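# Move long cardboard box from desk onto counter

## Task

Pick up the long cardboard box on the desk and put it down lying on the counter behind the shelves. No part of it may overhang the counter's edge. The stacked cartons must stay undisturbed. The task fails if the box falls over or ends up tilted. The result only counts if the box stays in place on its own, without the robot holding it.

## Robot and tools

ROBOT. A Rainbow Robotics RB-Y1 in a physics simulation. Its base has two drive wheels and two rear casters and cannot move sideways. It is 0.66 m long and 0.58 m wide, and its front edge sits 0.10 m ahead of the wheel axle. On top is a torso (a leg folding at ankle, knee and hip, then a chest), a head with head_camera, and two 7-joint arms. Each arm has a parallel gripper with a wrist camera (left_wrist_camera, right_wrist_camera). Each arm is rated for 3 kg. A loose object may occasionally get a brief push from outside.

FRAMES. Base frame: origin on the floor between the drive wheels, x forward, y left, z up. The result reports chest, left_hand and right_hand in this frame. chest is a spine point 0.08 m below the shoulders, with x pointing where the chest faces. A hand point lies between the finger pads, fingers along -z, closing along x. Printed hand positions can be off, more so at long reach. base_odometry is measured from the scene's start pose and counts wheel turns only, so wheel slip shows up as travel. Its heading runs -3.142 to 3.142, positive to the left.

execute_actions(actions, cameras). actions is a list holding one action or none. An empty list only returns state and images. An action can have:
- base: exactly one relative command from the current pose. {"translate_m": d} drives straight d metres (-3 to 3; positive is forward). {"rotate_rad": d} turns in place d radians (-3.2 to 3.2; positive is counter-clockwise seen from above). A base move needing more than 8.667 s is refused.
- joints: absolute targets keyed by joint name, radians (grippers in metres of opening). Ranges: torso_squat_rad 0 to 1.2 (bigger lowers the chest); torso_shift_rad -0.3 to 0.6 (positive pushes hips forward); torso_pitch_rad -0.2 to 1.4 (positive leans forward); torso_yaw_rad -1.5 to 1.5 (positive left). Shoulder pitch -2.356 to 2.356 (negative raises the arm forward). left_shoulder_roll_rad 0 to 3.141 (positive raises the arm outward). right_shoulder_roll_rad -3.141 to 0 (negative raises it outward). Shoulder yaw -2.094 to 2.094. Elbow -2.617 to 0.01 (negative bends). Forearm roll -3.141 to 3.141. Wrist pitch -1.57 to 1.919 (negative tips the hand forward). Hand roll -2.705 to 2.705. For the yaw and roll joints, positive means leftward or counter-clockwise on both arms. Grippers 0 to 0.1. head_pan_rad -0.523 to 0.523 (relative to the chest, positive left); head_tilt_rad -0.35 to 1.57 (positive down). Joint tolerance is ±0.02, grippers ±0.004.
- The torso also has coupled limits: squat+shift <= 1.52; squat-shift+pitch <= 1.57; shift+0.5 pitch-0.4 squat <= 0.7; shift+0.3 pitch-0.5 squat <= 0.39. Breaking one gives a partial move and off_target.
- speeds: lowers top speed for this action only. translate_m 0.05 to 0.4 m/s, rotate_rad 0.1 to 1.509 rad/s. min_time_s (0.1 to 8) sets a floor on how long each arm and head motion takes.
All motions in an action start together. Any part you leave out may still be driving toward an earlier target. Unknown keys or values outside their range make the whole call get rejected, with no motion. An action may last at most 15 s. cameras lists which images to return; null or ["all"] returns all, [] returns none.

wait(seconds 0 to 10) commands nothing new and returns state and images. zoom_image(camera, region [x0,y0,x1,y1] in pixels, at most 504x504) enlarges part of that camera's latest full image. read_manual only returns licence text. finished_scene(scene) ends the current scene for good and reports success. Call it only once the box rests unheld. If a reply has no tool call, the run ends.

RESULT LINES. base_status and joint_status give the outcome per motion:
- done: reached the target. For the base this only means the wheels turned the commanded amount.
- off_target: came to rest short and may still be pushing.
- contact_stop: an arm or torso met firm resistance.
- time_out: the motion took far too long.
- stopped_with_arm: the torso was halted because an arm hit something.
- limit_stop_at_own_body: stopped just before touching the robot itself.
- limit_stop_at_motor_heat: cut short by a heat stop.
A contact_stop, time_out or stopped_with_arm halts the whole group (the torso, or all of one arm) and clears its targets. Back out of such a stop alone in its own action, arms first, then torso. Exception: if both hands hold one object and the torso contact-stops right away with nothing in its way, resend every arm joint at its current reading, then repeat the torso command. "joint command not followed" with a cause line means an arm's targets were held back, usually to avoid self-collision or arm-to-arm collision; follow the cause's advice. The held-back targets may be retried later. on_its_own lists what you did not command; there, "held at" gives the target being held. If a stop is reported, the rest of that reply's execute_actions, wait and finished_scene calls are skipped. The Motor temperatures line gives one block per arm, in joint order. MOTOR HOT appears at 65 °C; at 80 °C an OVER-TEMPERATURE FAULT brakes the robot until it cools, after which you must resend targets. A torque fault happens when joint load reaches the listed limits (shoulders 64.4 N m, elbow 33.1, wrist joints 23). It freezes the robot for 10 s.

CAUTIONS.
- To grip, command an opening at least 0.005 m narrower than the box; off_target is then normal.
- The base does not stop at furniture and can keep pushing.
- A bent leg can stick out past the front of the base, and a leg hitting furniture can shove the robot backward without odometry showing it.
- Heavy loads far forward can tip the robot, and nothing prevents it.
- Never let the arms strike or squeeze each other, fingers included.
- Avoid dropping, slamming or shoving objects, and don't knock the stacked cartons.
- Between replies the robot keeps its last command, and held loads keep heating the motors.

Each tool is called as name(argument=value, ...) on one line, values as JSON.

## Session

execute_actions(actions=[])

Scene clock: 0.00 s.
Motor temperatures (°C, as the motors report them): left_arm=[39 34 32 38 39 45 35] | right_arm=[37 35 39 41 44 47 39]
base_odometry: x=+0.000 y=+0.000 heading=+0.000 (m, m, rad; odometry frame)
base_status: not commanded
joint_positions: torso_squat_rad=+0.350 torso_shift_rad=+0.000 torso_pitch_rad=+0.000 torso_yaw_rad=+0.000 left_shoulder_pitch_rad=-0.001 left_shoulder_roll_rad=+0.024 left_shoulder_yaw_rad=+0.015 left_elbow_rad=-0.203 left_forearm_roll_rad=-0.031 left_wrist_pitch_rad=+0.036 left_hand_roll_rad=+0.019 left_gripper_m=+0.100 right_shoulder_pitch_rad=-0.006 right_shoulder_roll_rad=-0.052 right_shoulder_yaw_rad=-0.004 right_elbow_rad=-0.130 right_forearm_roll_rad=-0.006 right_wrist_pitch_rad=-0.048 right_hand_roll_rad=-0.026 right_gripper_m=+0.100 head_pan_rad=-0.001 head_tilt_rad=+0.401
joint_status: not commanded
chest: x=-0.2281 y=+0.0002 z=+1.2475 quat_wxyz=(+1.000, +0.000, +0.000, +0.000) (m; base frame)
left_hand: x=-0.1369 y=+0.2397 z=+0.5675 quat_wxyz=(+0.996, +0.013, -0.084, +0.000) (m; base frame)
right_hand: x=-0.1500 y=-0.2593 z=+0.5682 quat_wxyz=(+0.995, -0.024, -0.092, -0.015) (m; base frame)
pictures: head_camera, left_wrist_camera, right_wrist_camera
Images, in order (width x height): head_camera 896x504, left_wrist_camera 644x364, right_wrist_camera 644x364.

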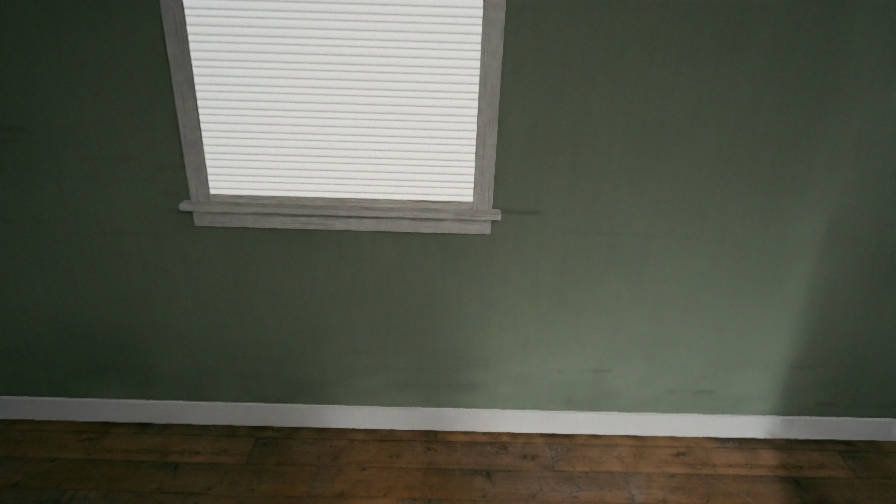

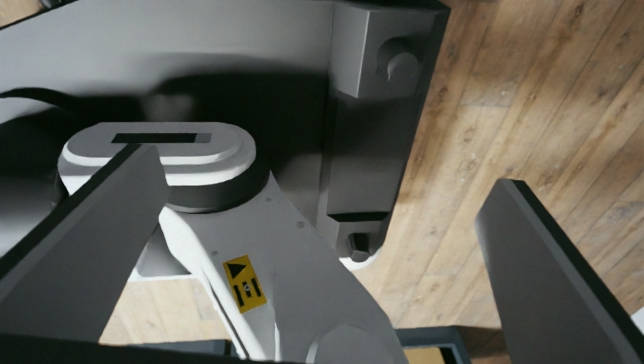

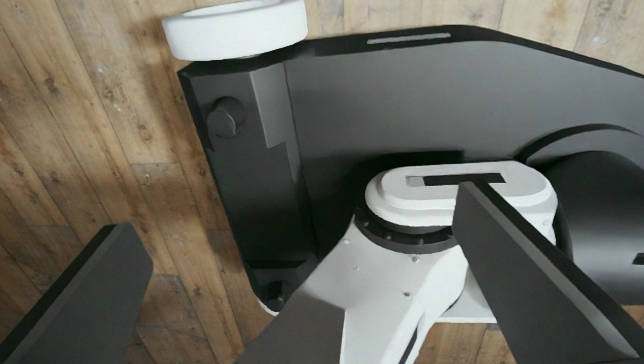

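execute_actions(actions=[{"base":{"rotate_rad":1.55},"joints":{"head_tilt_rad":0.4}}], cameras=["head_camera"])

execute_actions(actions=[{"base":{"rotate_rad":1.4}}], cameras=["head_camera"])

execute_actions(actions=[{"base":{"rotate_rad":1.4}}], cameras=["head_camera"])

Scene clock: 4.07 s.
Motor temperatures (°C, as the motors report them): left_arm=[39 34 32 38 39 45 35] | right_arm=[37 35 39 41 44 47 39]
base_odometry: x=+0.000 y=+0.000 heading=+1.549 (m, m, rad; odometry frame)
base_status: done
joint_positions: torso_squat_rad=+0.350 torso_shift_rad=+0.000 torso_pitch_rad=+0.000 torso_yaw_rad=+0.000 left_shoulder_pitch_rad=-0.001 left_shoulder_roll_rad=+0.024 left_shoulder_yaw_rad=+0.015 left_elbow_rad=-0.203 left_forearm_roll_rad=-0.031 left_wrist_pitch_rad=+0.036 left_hand_roll_rad=+0.019 left_gripper_m=+0.100 right_shoulder_pitch_rad=-0.006 right_shoulder_roll_rad=-0.052 right_shoulder_yaw_rad=-0.004 right_elbow_rad=-0.130 right_forearm_roll_rad=-0.006 right_wrist_pitch_rad=-0.048 right_hand_roll_rad=-0.026 right_gripper_m=+0.100 head_pan_rad=-0.001 head_tilt_rad=+0.400
joint_status: all done
chest: x=-0.2282 y=+0.0001 z=+1.2475 quat_wxyz=(+1.000, +0.000, +0.000, +0.000) (m; base frame)
left_hand: x=-0.1369 y=+0.2397 z=+0.5675 quat_wxyz=(+0.996, +0.014, -0.084, +0.000) (m; base frame)
right_hand: x=-0.1500 y=-0.2593 z=+0.5681 quat_wxyz=(+0.995, -0.024, -0.092, -0.015) (m; base frame)
pictures: head_camera
Images, in order (width x height): head_camera 896x504.

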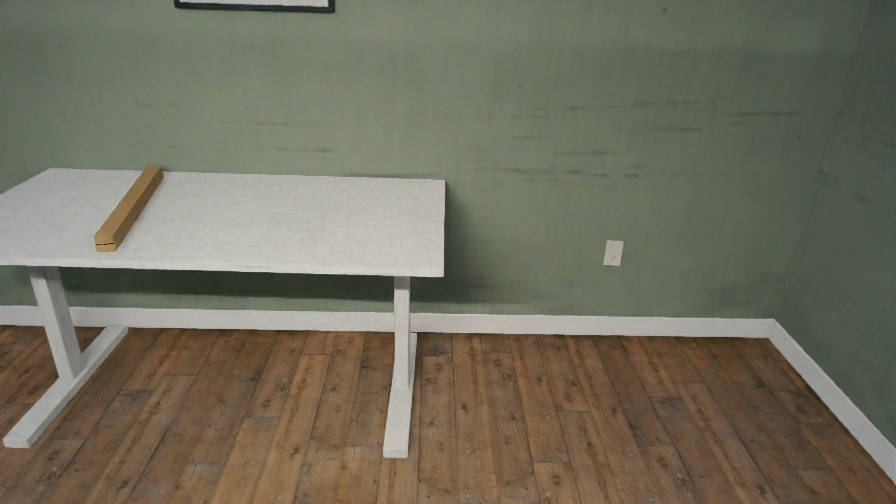

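Scene clock: 7.87 s.
Motor temperatures (°C, as the motors report them): left_arm=[39 34 32 38 39 45 35] | right_arm=[37 35 39 41 44 47 39]
base_odometry: x=+0.000 y=+0.000 heading=+2.949 (m, m, rad; odometry frame)
base_status: done
joint_positions: torso_squat_rad=+0.350 torso_shift_rad=+0.000 torso_pitch_rad=+0.000 torso_yaw_rad=+0.000 left_shoulder_pitch_rad=-0.001 left_shoulder_roll_rad=+0.024 left_shoulder_yaw_rad=+0.015 left_elbow_rad=-0.203 left_forearm_roll_rad=-0.031 left_wrist_pitch_rad=+0.036 left_hand_roll_rad=+0.019 left_gripper_m=+0.100 right_shoulder_pitch_rad=-0.006 right_shoulder_roll_rad=-0.052 right_shoulder_yaw_rad=-0.004 right_elbow_rad=-0.130 right_forearm_roll_rad=-0.006 right_wrist_pitch_rad=-0.048 right_hand_roll_rad=-0.026 right_gripper_m=+0.100 head_pan_rad=-0.001 head_tilt_rad=+0.400
joint_status: not commanded
chest: x=-0.2282 y=+0.0001 z=+1.2475 quat_wxyz=(+1.000, +0.000, +0.000, +0.000) (m; base frame)
left_hand: x=-0.1369 y=+0.2397 z=+0.5675 quat_wxyz=(+0.996, +0.014, -0.084, +0.000) (m; base frame)
right_hand: x=-0.1500 y=-0.2593 z=+0.5681 quat_wxyz=(+0.995, -0.024, -0.092, -0.015) (m; base frame)
pictures: head_camera
Images, in order (width x height): head_camera 896x504.

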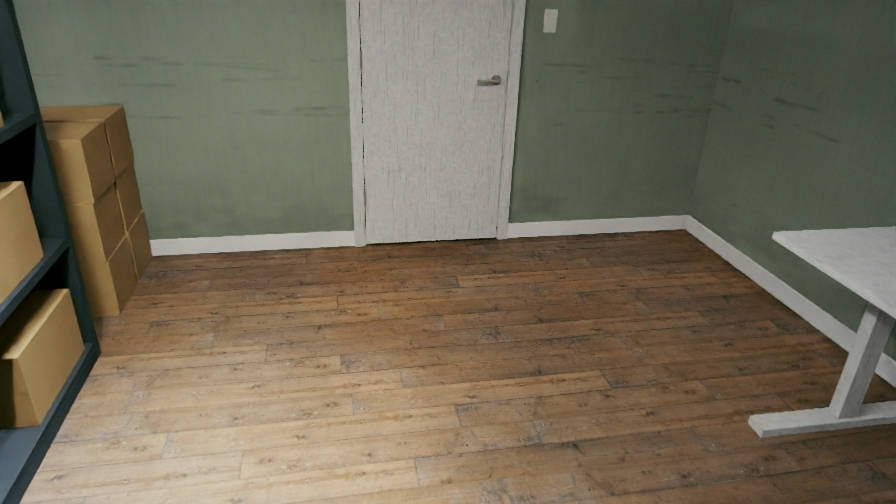

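Scene clock: 11.67 s.
Motor temperatures (°C, as the motors report them): left_arm=[39 34 32 38 39 45 35] | right_arm=[37 35 39 41 44 47 39]
base_odometry: x=+0.000 y=+0.000 heading=-1.935 (m, m, rad; odometry frame)
base_status: done
joint_positions: torso_squat_rad=+0.350 torso_shift_rad=+0.000 torso_pitch_rad=+0.000 torso_yaw_rad=+0.000 left_shoulder_pitch_rad=-0.001 left_shoulder_roll_rad=+0.024 left_shoulder_yaw_rad=+0.015 left_elbow_rad=-0.203 left_forearm_roll_rad=-0.031 left_wrist_pitch_rad=+0.036 left_hand_roll_rad=+0.019 left_gripper_m=+0.100 right_shoulder_pitch_rad=-0.006 right_shoulder_roll_rad=-0.052 right_shoulder_yaw_rad=-0.004 right_elbow_rad=-0.130 right_forearm_roll_rad=-0.006 right_wrist_pitch_rad=-0.048 right_hand_roll_rad=-0.026 right_gripper_m=+0.100 head_pan_rad=-0.001 head_tilt_rad=+0.400
joint_status: not commanded
chest: x=-0.2282 y=+0.0001 z=+1.2475 quat_wxyz=(+1.000, +0.000, +0.000, +0.000) (m; base frame)
left_hand: x=-0.1369 y=+0.2397 z=+0.5675 quat_wxyz=(+0.996, +0.014, -0.084, +0.000) (m; base frame)
right_hand: x=-0.1500 y=-0.2593 z=+0.5681 quat_wxyz=(+0.995, -0.024, -0.092, -0.015) (m; base frame)
pictures: head_camera
Images, in order (width x height): head_camera 896x504.

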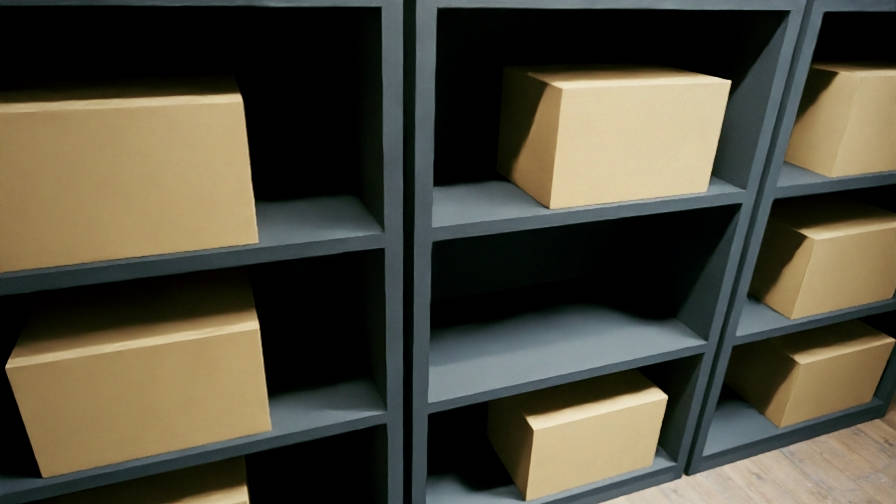

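execute_actions(actions=[{"base":{"rotate_rad":-1.65},"joints":{"left_shoulder_pitch_rad":-1.24,"left_shoulder_roll_rad":0.23,"left_shoulder_yaw_rad":0.02,"left_elbow_rad":-0.45,"left_forearm_roll_rad":0.04,"left_wrist_pitch_rad":1.35,"left_hand_roll_rad":-1.42,"torso_shift_rad":0.3,"torso_pitch_rad":0.2}}], cameras=[])

execute_actions(actions=[{"base":{"translate_m":1.0}}], cameras=[])

execute_actions(actions=[{"base":{"rotate_rad":-1.13},"joints":{"head_tilt_rad":0.45}}], cameras=["head_camera"])

Scene clock: 15.87 s.
Motor temperatures (°C, as the motors report them): left_arm=[39 35 32 38 39 45 35] | right_arm=[37 35 39 41 44 47 39]
base_odometry: x=+0.000 y=+0.000 heading=+2.699 (m, m, rad; odometry frame)
base_status: done
joint_positions: torso_squat_rad=+0.350 torso_shift_rad=+0.300 torso_pitch_rad=+0.200 torso_yaw_rad=+0.000 left_shoulder_pitch_rad=-1.241 left_shoulder_roll_rad=+0.230 left_shoulder_yaw_rad=+0.020 left_elbow_rad=-0.450 left_forearm_roll_rad=+0.040 left_wrist_pitch_rad=+1.350 left_hand_roll_rad=-1.420 left_gripper_m=+0.100 right_shoulder_pitch_rad=-0.006 right_shoulder_roll_rad=-0.052 right_shoulder_yaw_rad=-0.004 right_elbow_rad=-0.130 right_forearm_roll_rad=-0.006 right_wrist_pitch_rad=-0.048 right_hand_roll_rad=-0.026 right_gripper_m=+0.100 head_pan_rad=-0.001 head_tilt_rad=+0.400
joint_status: all done
chest: x=+0.0278 y=+0.0002 z=+1.2119 quat_wxyz=(+0.995, +0.000, +0.100, +0.000) (m; base frame)
left_hand: x=+0.5749 y=+0.2308 z=+0.8877 quat_wxyz=(+0.694, +0.119, +0.025, -0.710) (m; base frame)
right_hand: x=-0.0304 y=-0.2593 z=+0.5306 quat_wxyz=(+1.000, -0.026, +0.008, -0.013) (m; base frame)
pictures: none
No camera images: the call's "cameras" was empty. Leave "cameras" out to get every camera's image.

Scene clock: 19.83 s.
Motor temperatures (°C, as the motors report them): left_arm=[39 35 32 38 39 45 35] | right_arm=[37 35 39 41 44 47 39]
base_odometry: x=-0.903 y=+0.428 heading=+2.699 (m, m, rad; odometry frame)
base_status: done
joint_positions: torso_squat_rad=+0.350 torso_shift_rad=+0.300 torso_pitch_rad=+0.200 torso_yaw_rad=+0.000 left_shoulder_pitch_rad=-1.240 left_shoulder_roll_rad=+0.230 left_shoulder_yaw_rad=+0.020 left_elbow_rad=-0.450 left_forearm_roll_rad=+0.040 left_wrist_pitch_rad=+1.350 left_hand_roll_rad=-1.420 left_gripper_m=+0.100 right_shoulder_pitch_rad=-0.006 right_shoulder_roll_rad=-0.052 right_shoulder_yaw_rad=-0.004 right_elbow_rad=-0.130 right_forearm_roll_rad=-0.006 right_wrist_pitch_rad=-0.048 right_hand_roll_rad=-0.026 right_gripper_m=+0.100 head_pan_rad=-0.001 head_tilt_rad=+0.400
joint_status: not commanded
chest: x=+0.0278 y=+0.0002 z=+1.2119 quat_wxyz=(+0.995, +0.000, +0.100, +0.000) (m; base frame)
left_hand: x=+0.5747 y=+0.2309 z=+0.8876 quat_wxyz=(+0.694, +0.119, +0.025, -0.710) (m; base frame)
right_hand: x=-0.0303 y=-0.2593 z=+0.5306 quat_wxyz=(+1.000, -0.026, +0.008, -0.013) (m; base frame)
pictures: none
No camera images: the call's "cameras" was empty. Leave "cameras" out to get every camera's image.

Scene clock: 23.17 s.
Motor temperatures (°C, as the motors report them): left_arm=[39 35 32 38 39 45 35] | right_arm=[37 35 39 41 44 47 39]
base_odometry: x=-0.903 y=+0.428 heading=+1.569 (m, m, rad; odometry frame)
base_status: done
joint_positions: torso_squat_rad=+0.350 torso_shift_rad=+0.300 torso_pitch_rad=+0.200 torso_yaw_rad=+0.000 left_shoulder_pitch_rad=-1.240 left_shoulder_roll_rad=+0.230 left_shoulder_yaw_rad=+0.020 left_elbow_rad=-0.450 left_forearm_roll_rad=+0.040 left_wrist_pitch_rad=+1.350 left_hand_roll_rad=-1.420 left_gripper_m=+0.100 right_shoulder_pitch_rad=-0.006 right_shoulder_roll_rad=-0.052 right_shoulder_yaw_rad=-0.004 right_elbow_rad=-0.130 right_forearm_roll_rad=-0.006 right_wrist_pitch_rad=-0.048 right_hand_roll_rad=-0.026 right_gripper_m=+0.100 head_pan_rad=-0.001 head_tilt_rad=+0.450
joint_status: all done
chest: x=+0.0277 y=+0.0002 z=+1.2120 quat_wxyz=(+0.995, +0.000, +0.100, +0.000) (m; base frame)
left_hand: x=+0.5747 y=+0.2309 z=+0.8876 quat_wxyz=(+0.694, +0.119, +0.025, -0.710) (m; base frame)
right_hand: x=-0.0303 y=-0.2593 z=+0.5306 quat_wxyz=(+1.000, -0.026, +0.008, -0.013) (m; base frame)
pictures: head_camera
Images, in order (width x height): head_camera 896x504.

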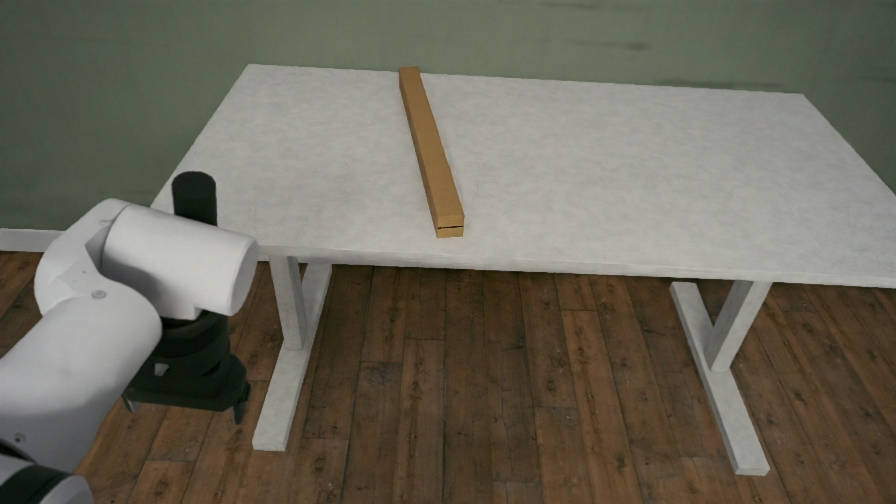

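execute_actions(actions=[{"base":{"rotate_rad":-0.25},"joints":{"left_shoulder_pitch_rad":-1.32}}], cameras=[])

execute_actions(actions=[{"base":{"translate_m":0.98}}], cameras=[])

execute_actions(actions=[{"base":{"rotate_rad":0.4},"joints":{"head_tilt_rad":0.75}}], cameras=["head_camera","left_wrist_camera"])

Scene clock: 25.13 s.
Motor temperatures (°C, as the motors report them): left_arm=[39 35 32 38 39 45 35] | right_arm=[37 35 39 41 44 47 39]
base_odometry: x=-0.903 y=+0.428 heading=+1.320 (m, m, rad; odometry frame)
base_status: done
joint_positions: torso_squat_rad=+0.350 torso_shift_rad=+0.300 torso_pitch_rad=+0.200 torso_yaw_rad=+0.000 left_shoulder_pitch_rad=-1.320 left_shoulder_roll_rad=+0.230 left_shoulder_yaw_rad=+0.020 left_elbow_rad=-0.450 left_forearm_roll_rad=+0.040 left_wrist_pitch_rad=+1.350 left_hand_roll_rad=-1.420 left_gripper_m=+0.100 right_shoulder_pitch_rad=-0.006 right_shoulder_roll_rad=-0.052 right_shoulder_yaw_rad=-0.004 right_elbow_rad=-0.130 right_forearm_roll_rad=-0.006 right_wrist_pitch_rad=-0.048 right_hand_roll_rad=-0.026 right_gripper_m=+0.100 head_pan_rad=-0.001 head_tilt_rad=+0.450
joint_status: all done
chest: x=+0.0277 y=+0.0001 z=+1.2120 quat_wxyz=(+0.995, +0.000, +0.100, +0.000) (m; base frame)
left_hand: x=+0.6036 y=+0.2141 z=+0.9287 quat_wxyz=(+0.685, +0.144, -0.005, -0.714) (m; base frame)
right_hand: x=-0.0303 y=-0.2593 z=+0.5306 quat_wxyz=(+1.000, -0.026, +0.008, -0.013) (m; base frame)
pictures: none
No camera images: the call's "cameras" was empty. Leave "cameras" out to get every camera's image.

Scene clock: 29.00 s.
Motor temperatures (°C, as the motors report them): left_arm=[39 35 32 38 39 45 35] | right_arm=[37 35 39 41 44 47 39]
base_odometry: x=-0.660 y=+1.376 heading=+1.320 (m, m, rad; odometry frame)
base_status: done
joint_positions: torso_squat_rad=+0.350 torso_shift_rad=+0.298 torso_pitch_rad=+0.198 torso_yaw_rad=+0.000 left_shoulder_pitch_rad=-1.320 left_shoulder_roll_rad=+0.230 left_shoulder_yaw_rad=+0.020 left_elbow_rad=-0.450 left_forearm_roll_rad=+0.040 left_wrist_pitch_rad=+1.350 left_hand_roll_rad=-1.420 left_gripper_m=+0.100 right_shoulder_pitch_rad=-0.006 right_shoulder_roll_rad=-0.052 right_shoulder_yaw_rad=-0.004 right_elbow_rad=-0.130 right_forearm_roll_rad=-0.006 right_wrist_pitch_rad=-0.048 right_hand_roll_rad=-0.026 right_gripper_m=+0.100 head_pan_rad=-0.001 head_tilt_rad=+0.450
joint_status: not commanded
chest: x=+0.0262 y=-0.0002 z=+1.2123 quat_wxyz=(+0.995, +0.000, +0.099, +0.000) (m; base frame)
left_hand: x=+0.6025 y=+0.2139 z=+0.9301 quat_wxyz=(+0.685, +0.145, -0.005, -0.714) (m; base frame)
right_hand: x=-0.0305 y=-0.2594 z=+0.5308 quat_wxyz=(+1.000, -0.026, +0.007, -0.013) (m; base frame)
pictures: none
No camera images: the call's "cameras" was empty. Leave "cameras" out to get every camera's image.

Scene clock: 40.20 s.
Motor temperatures (°C, as the motors report them): left_arm=[39 35 32 38 39 45 35] | right_arm=[38 35 39 42 44 48 39]
TORQUE FAULT: right_elbow_rad reached its load limit. The robot stopped for 10 seconds, dropped its targets and accepts commands again. The stop added 9.3 s to the call and to motion_time.
base_odometry: x=-0.660 y=+1.375 heading=+1.660 (m, m, rad; odometry frame)
base_status: rotate_rad torque_fault (by the wheels' count: +0.340 of +0.400)
joint_positions: torso_squat_rad=+0.350 torso_shift_rad=+0.299 torso_pitch_rad=+0.199 torso_yaw_rad=-0.001 left_shoulder_pitch_rad=-1.320 left_shoulder_roll_rad=+0.230 left_shoulder_yaw_rad=+0.020 left_elbow_rad=-0.450 left_forearm_roll_rad=+0.040 left_wrist_pitch_rad=+1.350 left_hand_roll_rad=-1.420 left_gripper_m=+0.100 right_shoulder_pitch_rad=+0.014 right_shoulder_roll_rad=-0.051 right_shoulder_yaw_rad=-0.004 right_elbow_rad=-0.116 right_forearm_roll_rad=-0.006 right_wrist_pitch_rad=-0.047 right_hand_roll_rad=-0.026 right_gripper_m=+0.100 head_pan_rad=-0.001 head_tilt_rad=+0.750
joint_status: all done
chest: x=+0.0267 y=+0.0002 z=+1.2122 quat_wxyz=(+0.995, +0.000, +0.099, +0.000) (m; base frame)
left_hand: x=+0.6028 y=+0.2138 z=+0.9294 quat_wxyz=(+0.685, +0.144, -0.005, -0.714) (m; base frame)
right_hand: x=-0.0525 y=-0.2596 z=+0.5333 quat_wxyz=(+0.999, -0.027, +0.024, -0.016) (m; base frame)
pictures: head_camera, left_wrist_camera
Images, in order (width x height): head_camera 896x504, left_wrist_camera 644x364.

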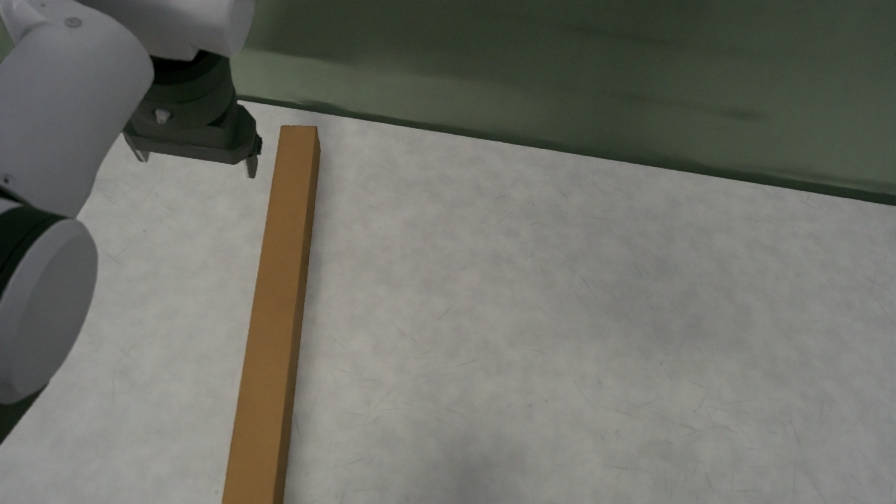

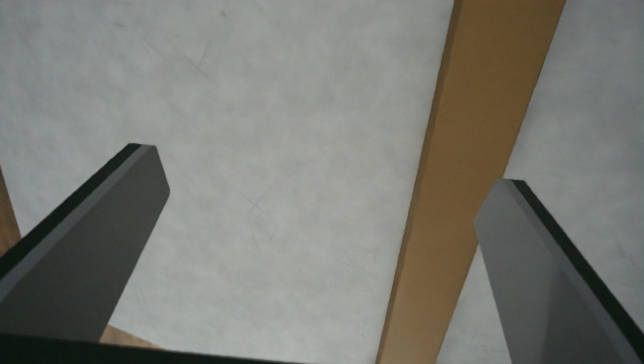

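execute_actions(actions=[{"base":{"translate_m":-0.17},"joints":{"right_shoulder_pitch_rad":0.25,"right_elbow_rad":-0.05,"head_tilt_rad":0.75}}], cameras=["head_camera","left_wrist_camera"])

Scene clock: 42.13 s.
Motor temperatures (°C, as the motors report them): left_arm=[39 35 32 38 39 45 35] | right_arm=[38 35 39 42 44 48 39]
base_odometry: x=-0.645 y=+1.206 heading=+1.661 (m, m, rad; odometry frame)
base_status: done
joint_positions: torso_squat_rad=+0.350 torso_shift_rad=+0.300 torso_pitch_rad=+0.200 torso_yaw_rad=+0.000 left_shoulder_pitch_rad=-1.320 left_shoulder_roll_rad=+0.230 left_shoulder_yaw_rad=+0.020 left_elbow_rad=-0.450 left_forearm_roll_rad=+0.040 left_wrist_pitch_rad=+1.350 left_hand_roll_rad=-1.420 left_gripper_m=+0.100 right_shoulder_pitch_rad=+0.250 right_shoulder_roll_rad=-0.051 right_shoulder_yaw_rad=-0.004 right_elbow_rad=-0.050 right_forearm_roll_rad=-0.006 right_wrist_pitch_rad=-0.047 right_hand_roll_rad=-0.026 right_gripper_m=+0.100 head_pan_rad=-0.001 head_tilt_rad=+0.750
joint_status: all done
chest: x=+0.0277 y=+0.0002 z=+1.2120 quat_wxyz=(+0.995, +0.000, +0.100, +0.000) (m; base frame)
left_hand: x=+0.6035 y=+0.2141 z=+0.9287 quat_wxyz=(+0.685, +0.144, -0.005, -0.714) (m; base frame)
right_hand: x=-0.2485 y=-0.2544 z=+0.5858 quat_wxyz=(+0.984, -0.034, +0.168, -0.053) (m; base frame)
pictures: head_camera, left_wrist_camera
Images, in order (width x height): head_camera 896x504, left_wrist_camera 644x364.

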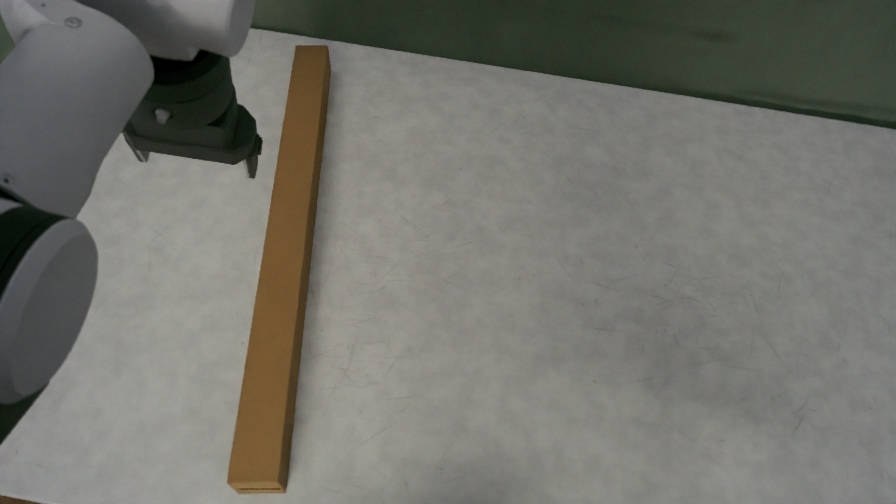

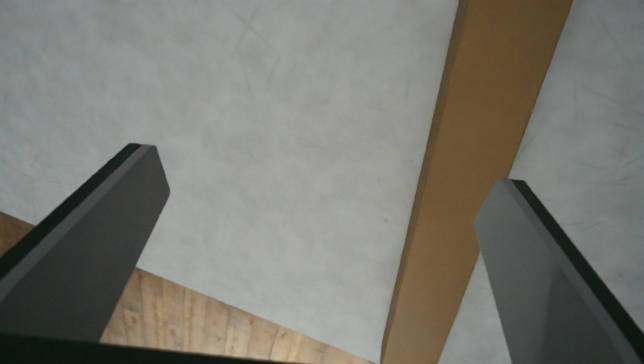

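execute_actions(actions=[{"base":{"translate_m":0.08},"joints":{"left_shoulder_roll_rad":0.1,"left_shoulder_pitch_rad":-1.27,"left_hand_roll_rad":-1.55}}], cameras=["head_camera","left_wrist_camera"])

Scene clock: 43.53 s.
Motor temperatures (°C, as the motors report them): left_arm=[39 35 32 38 39 45 35] | right_arm=[38 35 39 42 44 48 39]
base_odometry: x=-0.652 y=+1.285 heading=+1.660 (m, m, rad; odometry frame)
base_status: done
joint_positions: torso_squat_rad=+0.350 torso_shift_rad=+0.300 torso_pitch_rad=+0.200 torso_yaw_rad=+0.000 left_shoulder_pitch_rad=-1.270 left_shoulder_roll_rad=+0.100 left_shoulder_yaw_rad=+0.020 left_elbow_rad=-0.450 left_forearm_roll_rad=+0.040 left_wrist_pitch_rad=+1.350 left_hand_roll_rad=-1.550 left_gripper_m=+0.100 right_shoulder_pitch_rad=+0.250 right_shoulder_roll_rad=-0.051 right_shoulder_yaw_rad=-0.004 right_elbow_rad=-0.050 right_forearm_roll_rad=-0.006 right_wrist_pitch_rad=-0.047 right_hand_roll_rad=-0.026 right_gripper_m=+0.100 head_pan_rad=-0.001 head_tilt_rad=+0.750
joint_status: all done
chest: x=+0.0278 y=+0.0001 z=+1.2119 quat_wxyz=(+0.995, +0.000, +0.100, +0.000) (m; base frame)
left_hand: x=+0.5651 y=+0.1433 z=+0.8822 quat_wxyz=(+0.605, +0.092, +0.006, -0.791) (m; base frame)
right_hand: x=-0.2485 y=-0.2545 z=+0.5858 quat_wxyz=(+0.984, -0.034, +0.168, -0.053) (m; base frame)
pictures: head_camera, left_wrist_camera
Images, in order (width x height): head_camera 896x504, left_wrist_camera 644x364.

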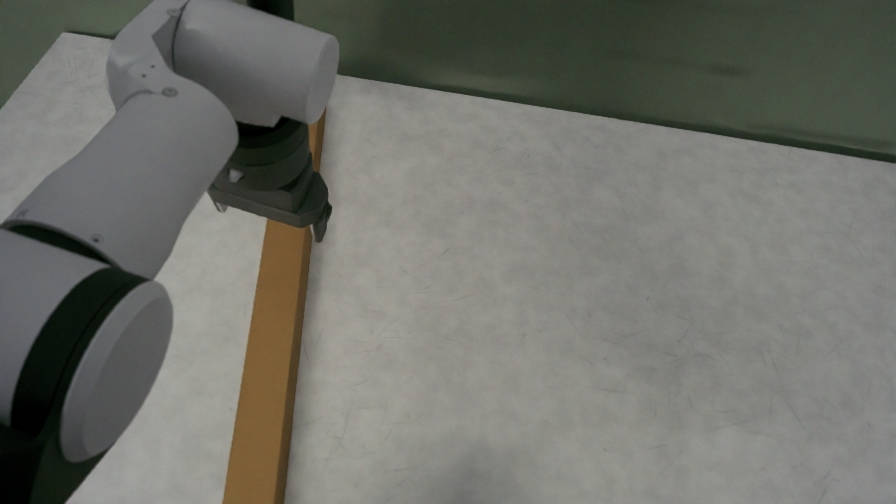

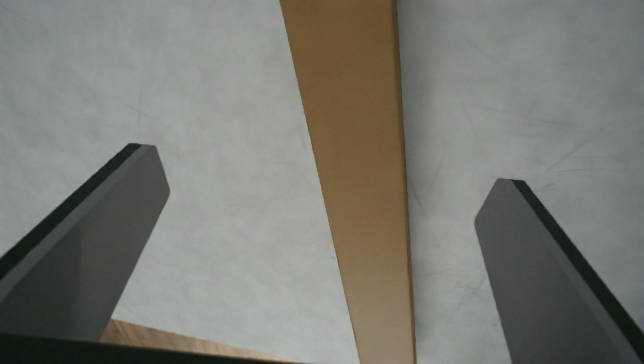

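execute_actions(actions=[{"joints":{"left_hand_roll_rad":-1.32,"torso_pitch_rad":0.3,"left_shoulder_roll_rad":0.12}}], cameras=["head_camera","left_wrist_camera"])

Scene clock: 44.70 s.
Motor temperatures (°C, as the motors report them): left_arm=[39 35 32 38 39 45 35] | right_arm=[38 35 39 42 44 48 39]
base_odometry: x=-0.652 y=+1.285 heading=+1.660 (m, m, rad; odometry frame)
base_status: not commanded
joint_positions: torso_squat_rad=+0.350 torso_shift_rad=+0.300 torso_pitch_rad=+0.300 torso_yaw_rad=+0.000 left_shoulder_pitch_rad=-1.270 left_shoulder_roll_rad=+0.120 left_shoulder_yaw_rad=+0.020 left_elbow_rad=-0.450 left_forearm_roll_rad=+0.040 left_wrist_pitch_rad=+1.350 left_hand_roll_rad=-1.320 left_gripper_m=+0.100 right_shoulder_pitch_rad=+0.250 right_shoulder_roll_rad=-0.051 right_shoulder_yaw_rad=-0.004 right_elbow_rad=-0.050 right_forearm_roll_rad=-0.006 right_wrist_pitch_rad=-0.047 right_hand_roll_rad=-0.026 right_gripper_m=+0.100 head_pan_rad=-0.001 head_tilt_rad=+0.750
joint_status: all done
chest: x=+0.0578 y=+0.0001 z=+1.2043 quat_wxyz=(+0.989, +0.000, +0.149, +0.000) (m; base frame)
left_hand: x=+0.5635 y=+0.1556 z=+0.8249 quat_wxyz=(+0.696, +0.062, +0.032, -0.714) (m; base frame)
right_hand: x=-0.2796 y=-0.2545 z=+0.6089 quat_wxyz=(+0.974, -0.037, +0.217, -0.052) (m; base frame)
pictures: head_camera, left_wrist_camera
Images, in order (width x height): head_camera 896x504, left_wrist_camera 644x364.

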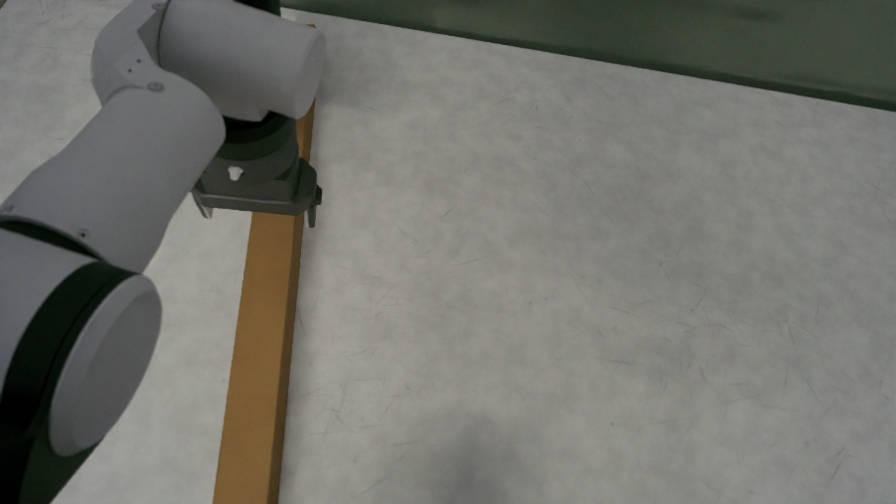

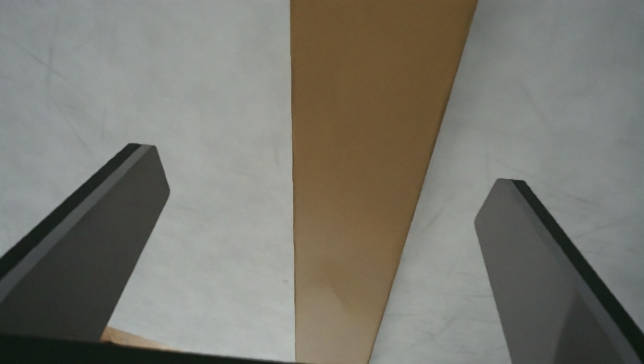

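execute_actions(actions=[{"joints":{"left_shoulder_roll_rad":0.08,"left_hand_roll_rad":-1.29}}], cameras=[])

execute_actions(actions=[{"joints":{"torso_pitch_rad":0.39}}], cameras=["left_wrist_camera"])

Scene clock: 45.87 s.
Motor temperatures (°C, as the motors report them): left_arm=[40 35 32 38 39 45 35] | right_arm=[38 35 39 42 44 47 39]
base_odometry: x=-0.652 y=+1.285 heading=+1.660 (m, m, rad; odometry frame)
base_status: not commanded
joint_positions: torso_squat_rad=+0.350 torso_shift_rad=+0.300 torso_pitch_rad=+0.300 torso_yaw_rad=+0.000 left_shoulder_pitch_rad=-1.270 left_shoulder_roll_rad=+0.080 left_shoulder_yaw_rad=+0.020 left_elbow_rad=-0.450 left_forearm_roll_rad=+0.040 left_wrist_pitch_rad=+1.350 left_hand_roll_rad=-1.290 left_gripper_m=+0.100 right_shoulder_pitch_rad=+0.250 right_shoulder_roll_rad=-0.051 right_shoulder_yaw_rad=-0.004 right_elbow_rad=-0.050 right_forearm_roll_rad=-0.006 right_wrist_pitch_rad=-0.047 right_hand_roll_rad=-0.026 right_gripper_m=+0.100 head_pan_rad=-0.001 head_tilt_rad=+0.750
joint_status: all done
chest: x=+0.0578 y=+0.0001 z=+1.2043 quat_wxyz=(+0.989, +0.000, +0.149, +0.000) (m; base frame)
left_hand: x=+0.5552 y=+0.1310 z=+0.8204 quat_wxyz=(+0.696, +0.051, +0.027, -0.715) (m; base frame)
right_hand: x=-0.2796 y=-0.2545 z=+0.6088 quat_wxyz=(+0.974, -0.037, +0.217, -0.052) (m; base frame)
pictures: none
No camera images: the call's "cameras" was empty. Leave "cameras" out to get every camera's image.

Scene clock: 46.93 s.
Motor temperatures (°C, as the motors report them): left_arm=[40 35 32 38 39 45 35] | right_arm=[38 35 39 42 44 47 39]
base_odometry: x=-0.652 y=+1.285 heading=+1.660 (m, m, rad; odometry frame)
base_status: not commanded
joint_positions: torso_squat_rad=+0.350 torso_shift_rad=+0.300 torso_pitch_rad=+0.390 torso_yaw_rad=+0.000 left_shoulder_pitch_rad=-1.270 left_shoulder_roll_rad=+0.080 left_shoulder_yaw_rad=+0.020 left_elbow_rad=-0.450 left_forearm_roll_rad=+0.040 left_wrist_pitch_rad=+1.350 left_hand_roll_rad=-1.290 left_gripper_m=+0.100 right_shoulder_pitch_rad=+0.250 right_shoulder_roll_rad=-0.051 right_shoulder_yaw_rad=-0.004 right_elbow_rad=-0.050 right_forearm_roll_rad=-0.006 right_wrist_pitch_rad=-0.047 right_hand_roll_rad=-0.026 right_gripper_m=+0.100 head_pan_rad=-0.001 head_tilt_rad=+0.750
joint_status: all done
chest: x=+0.0839 y=+0.0001 z=+1.1949 quat_wxyz=(+0.981, +0.000, +0.194, +0.000) (m; base frame)
left_hand: x=+0.5449 y=+0.1310 z=+0.7678 quat_wxyz=(+0.694, +0.019, +0.059, -0.717) (m; base frame)
right_hand: x=-0.3055 y=-0.2545 z=+0.6321 quat_wxyz=(+0.963, -0.039, +0.261, -0.050) (m; base frame)
pictures: left_wrist_camera
Images, in order (width x height): left_wrist_camera 644x364.

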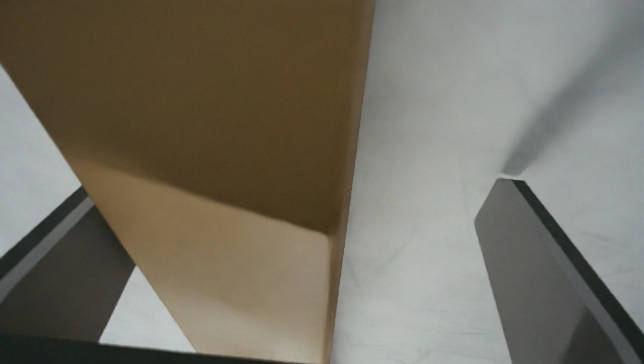

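Straddled. Close, lift, back out.

execute_actions(actions=[{"joints":{"left_gripper_m":0.03}}], cameras=[])

execute_actions(actions=[{"joints":{"torso_pitch_rad":0.15,"head_tilt_rad":0.6}}], cameras=["head_camera"])

execute_actions(actions=[{"base":{"translate_m":-0.9},"joints":{"head_tilt_rad":0.35}}], cameras=["head_camera"])

Scene clock: 48.27 s.
Motor temperatures (°C, as the motors report them): left_arm=[40 35 32 38 39 45 35] | right_arm=[38 35 39 42 44 47 39]
base_odometry: x=-0.652 y=+1.285 heading=+1.660 (m, m, rad; odometry frame)
base_status: not commanded
joint_positions: torso_squat_rad=+0.350 torso_shift_rad=+0.300 torso_pitch_rad=+0.390 torso_yaw_rad=+0.000 left_shoulder_pitch_rad=-1.270 left_shoulder_roll_rad=+0.080 left_shoulder_yaw_rad=+0.020 left_elbow_rad=-0.450 left_forearm_roll_rad=+0.040 left_wrist_pitch_rad=+1.350 left_hand_roll_rad=-1.290 left_gripper_m=+0.053 right_shoulder_pitch_rad=+0.250 right_shoulder_roll_rad=-0.051 right_shoulder_yaw_rad=-0.004 right_elbow_rad=-0.050 right_forearm_roll_rad=-0.006 right_wrist_pitch_rad=-0.047 right_hand_roll_rad=-0.026 right_gripper_m=+0.100 head_pan_rad=-0.001 head_tilt_rad=+0.750
joint_status: left_gripper_m off_target (ended at +0.053, target +0.030)
chest: x=+0.0839 y=+0.0001 z=+1.1949 quat_wxyz=(+0.981, +0.000, +0.194, +0.000) (m; base frame)
left_hand: x=+0.5449 y=+0.1310 z=+0.7678 quat_wxyz=(+0.694, +0.019, +0.058, -0.717) (m; base frame)
right_hand: x=-0.3055 y=-0.2545 z=+0.6321 quat_wxyz=(+0.963, -0.039, +0.261, -0.050) (m; base frame)
pictures: none
No camera images: the call's "cameras" was empty. Leave "cameras" out to get every camera's image.

Scene clock: 49.83 s.
Motor temperatures (°C, as the motors report them): left_arm=[40 35 32 38 39 45 35] | right_arm=[38 35 39 42 44 47 39]
base_odometry: x=-0.652 y=+1.285 heading=+1.660 (m, m, rad; odometry frame)
base_status: not commanded
joint_positions: torso_squat_rad=+0.350 torso_shift_rad=+0.300 torso_pitch_rad=+0.150 torso_yaw_rad=+0.000 left_shoulder_pitch_rad=-1.270 left_shoulder_roll_rad=+0.080 left_shoulder_yaw_rad=+0.020 left_elbow_rad=-0.450 left_forearm_roll_rad=+0.040 left_wrist_pitch_rad=+1.350 left_hand_roll_rad=-1.290 left_gripper_m=+0.053 right_shoulder_pitch_rad=+0.250 right_shoulder_roll_rad=-0.051 right_shoulder_yaw_rad=-0.004 right_elbow_rad=-0.050 right_forearm_roll_rad=-0.006 right_wrist_pitch_rad=-0.047 right_hand_roll_rad=-0.026 right_gripper_m=+0.100 head_pan_rad=-0.001 head_tilt_rad=+0.600
joint_status: all done
chest: x=+0.0125 y=+0.0001 z=+1.2146 quat_wxyz=(+0.997, +0.000, +0.075, +0.000) (m; base frame)
left_hand: x=+0.5617 y=+0.1310 z=+0.9094 quat_wxyz=(+0.696, +0.104, -0.025, -0.709) (m; base frame)
right_hand: x=-0.2320 y=-0.2545 z=+0.5755 quat_wxyz=(+0.988, -0.033, +0.144, -0.054) (m; base frame)
pictures: head_camera
Images, in order (width x height): head_camera 896x504.

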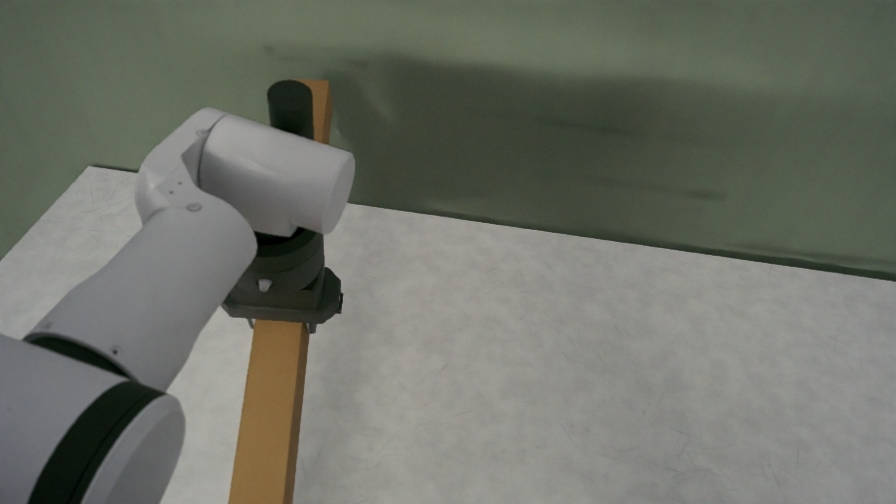

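Scene clock: 53.77 s.
Motor temperatures (°C, as the motors report them): left_arm=[40 35 32 38 39 45 35] | right_arm=[38 35 39 42 44 47 39]
base_odometry: x=-0.572 y=+0.389 heading=+1.660 (m, m, rad; odometry frame)
base_status: done
joint_positions: torso_squat_rad=+0.350 torso_shift_rad=+0.300 torso_pitch_rad=+0.150 torso_yaw_rad=+0.000 left_shoulder_pitch_rad=-1.270 left_shoulder_roll_rad=+0.080 left_shoulder_yaw_rad=+0.020 left_elbow_rad=-0.450 left_forearm_roll_rad=+0.040 left_wrist_pitch_rad=+1.350 left_hand_roll_rad=-1.290 left_gripper_m=+0.053 right_shoulder_pitch_rad=+0.250 right_shoulder_roll_rad=-0.051 right_shoulder_yaw_rad=-0.004 right_elbow_rad=-0.050 right_forearm_roll_rad=-0.006 right_wrist_pitch_rad=-0.047 right_hand_roll_rad=-0.026 right_gripper_m=+0.100 head_pan_rad=-0.001 head_tilt_rad=+0.350
joint_status: all done
chest: x=+0.0125 y=+0.0001 z=+1.2146 quat_wxyz=(+0.997, +0.000, +0.075, +0.000) (m; base frame)
left_hand: x=+0.5617 y=+0.1310 z=+0.9094 quat_wxyz=(+0.697, +0.104, -0.025, -0.709) (m; base frame)
right_hand: x=-0.2320 y=-0.2545 z=+0.5754 quat_wxyz=(+0.988, -0.033, +0.144, -0.054) (m; base frame)
pictures: head_camera
Images, in order (width x height): head_camera 896x504.

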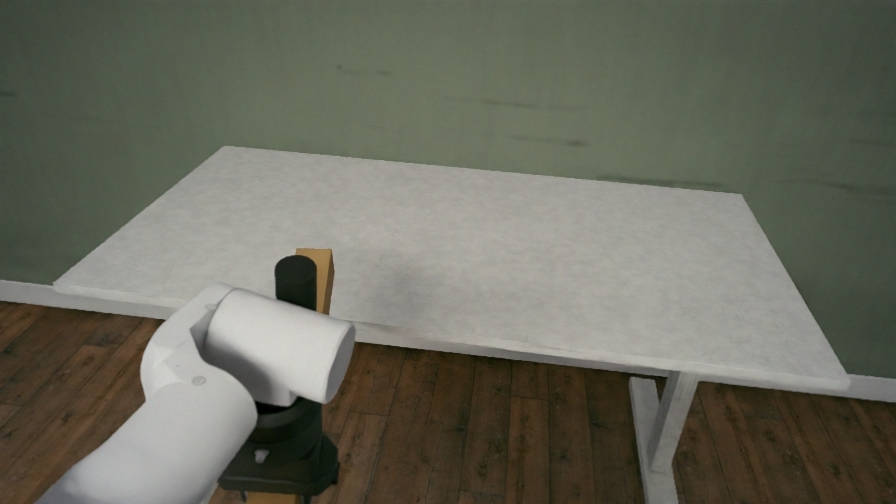

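execute_actions(actions=[{"base":{"rotate_rad":1.43},"speeds":{"rotate_rad":0.8},"joints":{"torso_shift_rad":0.15}}], cameras=[])

execute_actions(actions=[{"base":{"translate_m":-1.5}}], cameras=["right_wrist_camera"])

execute_actions(actions=[{"base":{"rotate_rad":1.2},"speeds":{"rotate_rad":0.6},"joints":{"head_pan_rad":0.3}}])

Scene clock: 57.77 s.
Motor temperatures (°C, as the motors report them): left_arm=[40 35 32 38 39 45 35] | right_arm=[37 35 39 42 44 47 39]
base_odometry: x=-0.572 y=+0.389 heading=+3.090 (m, m, rad; odometry frame)
base_status: done
joint_positions: torso_squat_rad=+0.350 torso_shift_rad=+0.150 torso_pitch_rad=+0.150 torso_yaw_rad=+0.000 left_shoulder_pitch_rad=-1.270 left_shoulder_roll_rad=+0.080 left_shoulder_yaw_rad=+0.020 left_elbow_rad=-0.450 left_forearm_roll_rad=+0.040 left_wrist_pitch_rad=+1.350 left_hand_roll_rad=-1.290 left_gripper_m=+0.053 right_shoulder_pitch_rad=+0.250 right_shoulder_roll_rad=-0.051 right_shoulder_yaw_rad=-0.004 right_elbow_rad=-0.050 right_forearm_roll_rad=-0.006 right_wrist_pitch_rad=-0.047 right_hand_roll_rad=-0.026 right_gripper_m=+0.100 head_pan_rad=-0.001 head_tilt_rad=+0.350
joint_status: all done
chest: x=-0.0836 y=+0.0002 z=+1.2366 quat_wxyz=(+0.997, +0.000, +0.075, +0.000) (m; base frame)
left_hand: x=+0.4656 y=+0.1310 z=+0.9315 quat_wxyz=(+0.697, +0.105, -0.025, -0.709) (m; base frame)
right_hand: x=-0.3280 y=-0.2545 z=+0.5974 quat_wxyz=(+0.988, -0.033, +0.144, -0.054) (m; base frame)
pictures: none
No camera images: the call's "cameras" was empty. Leave "cameras" out to get every camera's image.

Scene clock: 63.30 s.
Motor temperatures (°C, as the motors report them): left_arm=[40 35 32 38 39 45 35] | right_arm=[37 35 39 42 44 47 39]
base_odometry: x=+0.926 y=+0.312 heading=+3.091 (m, m, rad; odometry frame)
base_status: done
joint_positions: torso_squat_rad=+0.350 torso_shift_rad=+0.150 torso_pitch_rad=+0.150 torso_yaw_rad=+0.000 left_shoulder_pitch_rad=-1.270 left_shoulder_roll_rad=+0.080 left_shoulder_yaw_rad=+0.020 left_elbow_rad=-0.450 left_forearm_roll_rad=+0.040 left_wrist_pitch_rad=+1.350 left_hand_roll_rad=-1.290 left_gripper_m=+0.053 right_shoulder_pitch_rad=+0.250 right_shoulder_roll_rad=-0.051 right_shoulder_yaw_rad=-0.004 right_elbow_rad=-0.050 right_forearm_roll_rad=-0.006 right_wrist_pitch_rad=-0.047 right_hand_roll_rad=-0.026 right_gripper_m=+0.100 head_pan_rad=-0.001 head_tilt_rad=+0.350
joint_status: not commanded
chest: x=-0.0836 y=+0.0002 z=+1.2366 quat_wxyz=(+0.997, +0.000, +0.075, +0.000) (m; base frame)
left_hand: x=+0.4657 y=+0.1310 z=+0.9314 quat_wxyz=(+0.697, +0.104, -0.025, -0.709) (m; base frame)
right_hand: x=-0.3280 y=-0.2545 z=+0.5974 quat_wxyz=(+0.988, -0.033, +0.144, -0.054) (m; base frame)
pictures: right_wrist_camera
Images, in order (width x height): right_wrist_camera 644x364.

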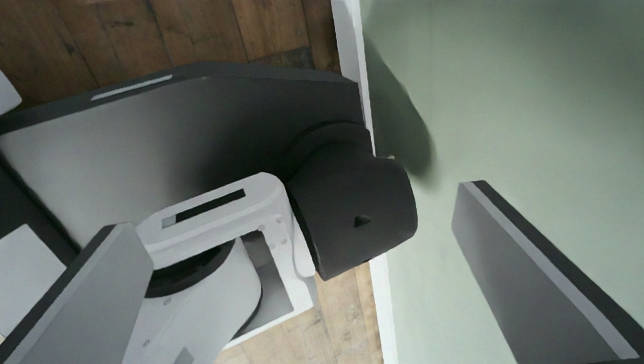

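Scene clock: 66.87 s.
Motor temperatures (°C, as the motors report them): left_arm=[40 35 32 38 39 45 35] | right_arm=[37 35 39 42 44 47 39]
base_odometry: x=+0.926 y=+0.312 heading=-1.993 (m, m, rad; odometry frame)
base_status: done
joint_positions: torso_squat_rad=+0.350 torso_shift_rad=+0.150 torso_pitch_rad=+0.150 torso_yaw_rad=+0.000 left_shoulder_pitch_rad=-1.270 left_shoulder_roll_rad=+0.080 left_shoulder_yaw_rad=+0.020 left_elbow_rad=-0.450 left_forearm_roll_rad=+0.040 left_wrist_pitch_rad=+1.350 left_hand_roll_rad=-1.290 left_gripper_m=+0.053 right_shoulder_pitch_rad=+0.250 right_shoulder_roll_rad=-0.051 right_shoulder_yaw_rad=-0.004 right_elbow_rad=-0.050 right_forearm_roll_rad=-0.006 right_wrist_pitch_rad=-0.047 right_hand_roll_rad=-0.026 right_gripper_m=+0.100 head_pan_rad=+0.300 head_tilt_rad=+0.350
joint_status: all done
chest: x=-0.0836 y=+0.0002 z=+1.2366 quat_wxyz=(+0.997, +0.000, +0.075, +0.000) (m; base frame)
left_hand: x=+0.4657 y=+0.1310 z=+0.9314 quat_wxyz=(+0.697, +0.104, -0.025, -0.709) (m; base frame)
right_hand: x=-0.3280 y=-0.2545 z=+0.5974 quat_wxyz=(+0.988, -0.033, +0.144, -0.054) (m; base frame)
pictures: head_camera, left_wrist_camera, right_wrist_camera
Images, in order (width x height): head_camera 896x504, left_wrist_camera 644x364, right_wrist_camera 644x364.

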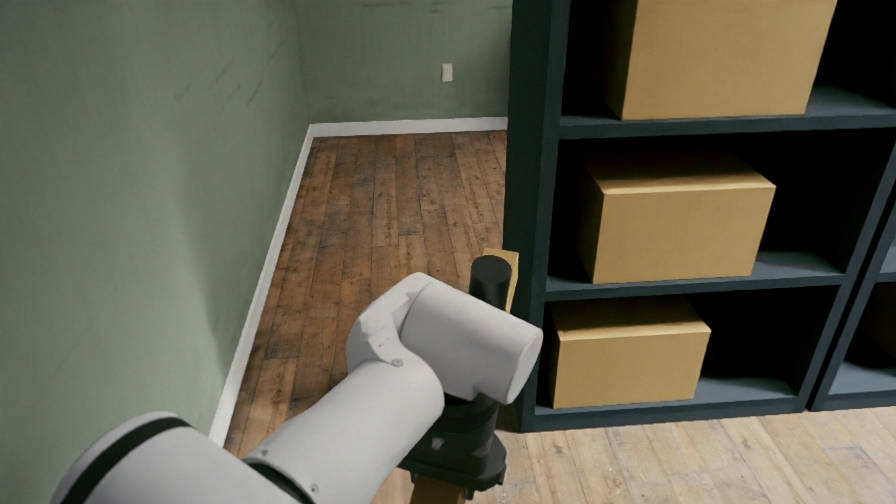

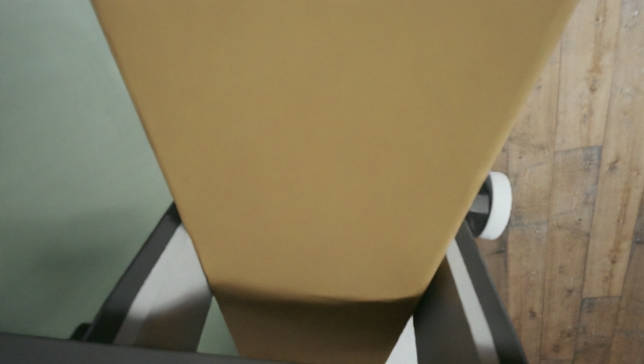

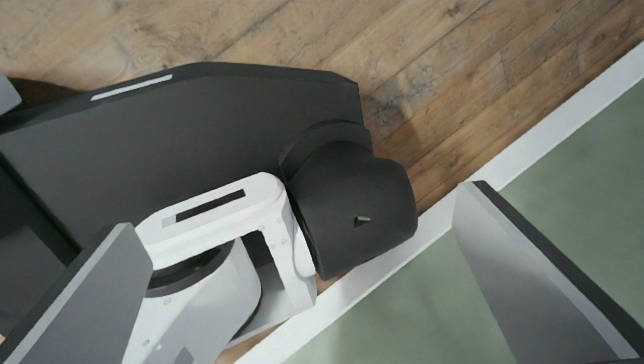

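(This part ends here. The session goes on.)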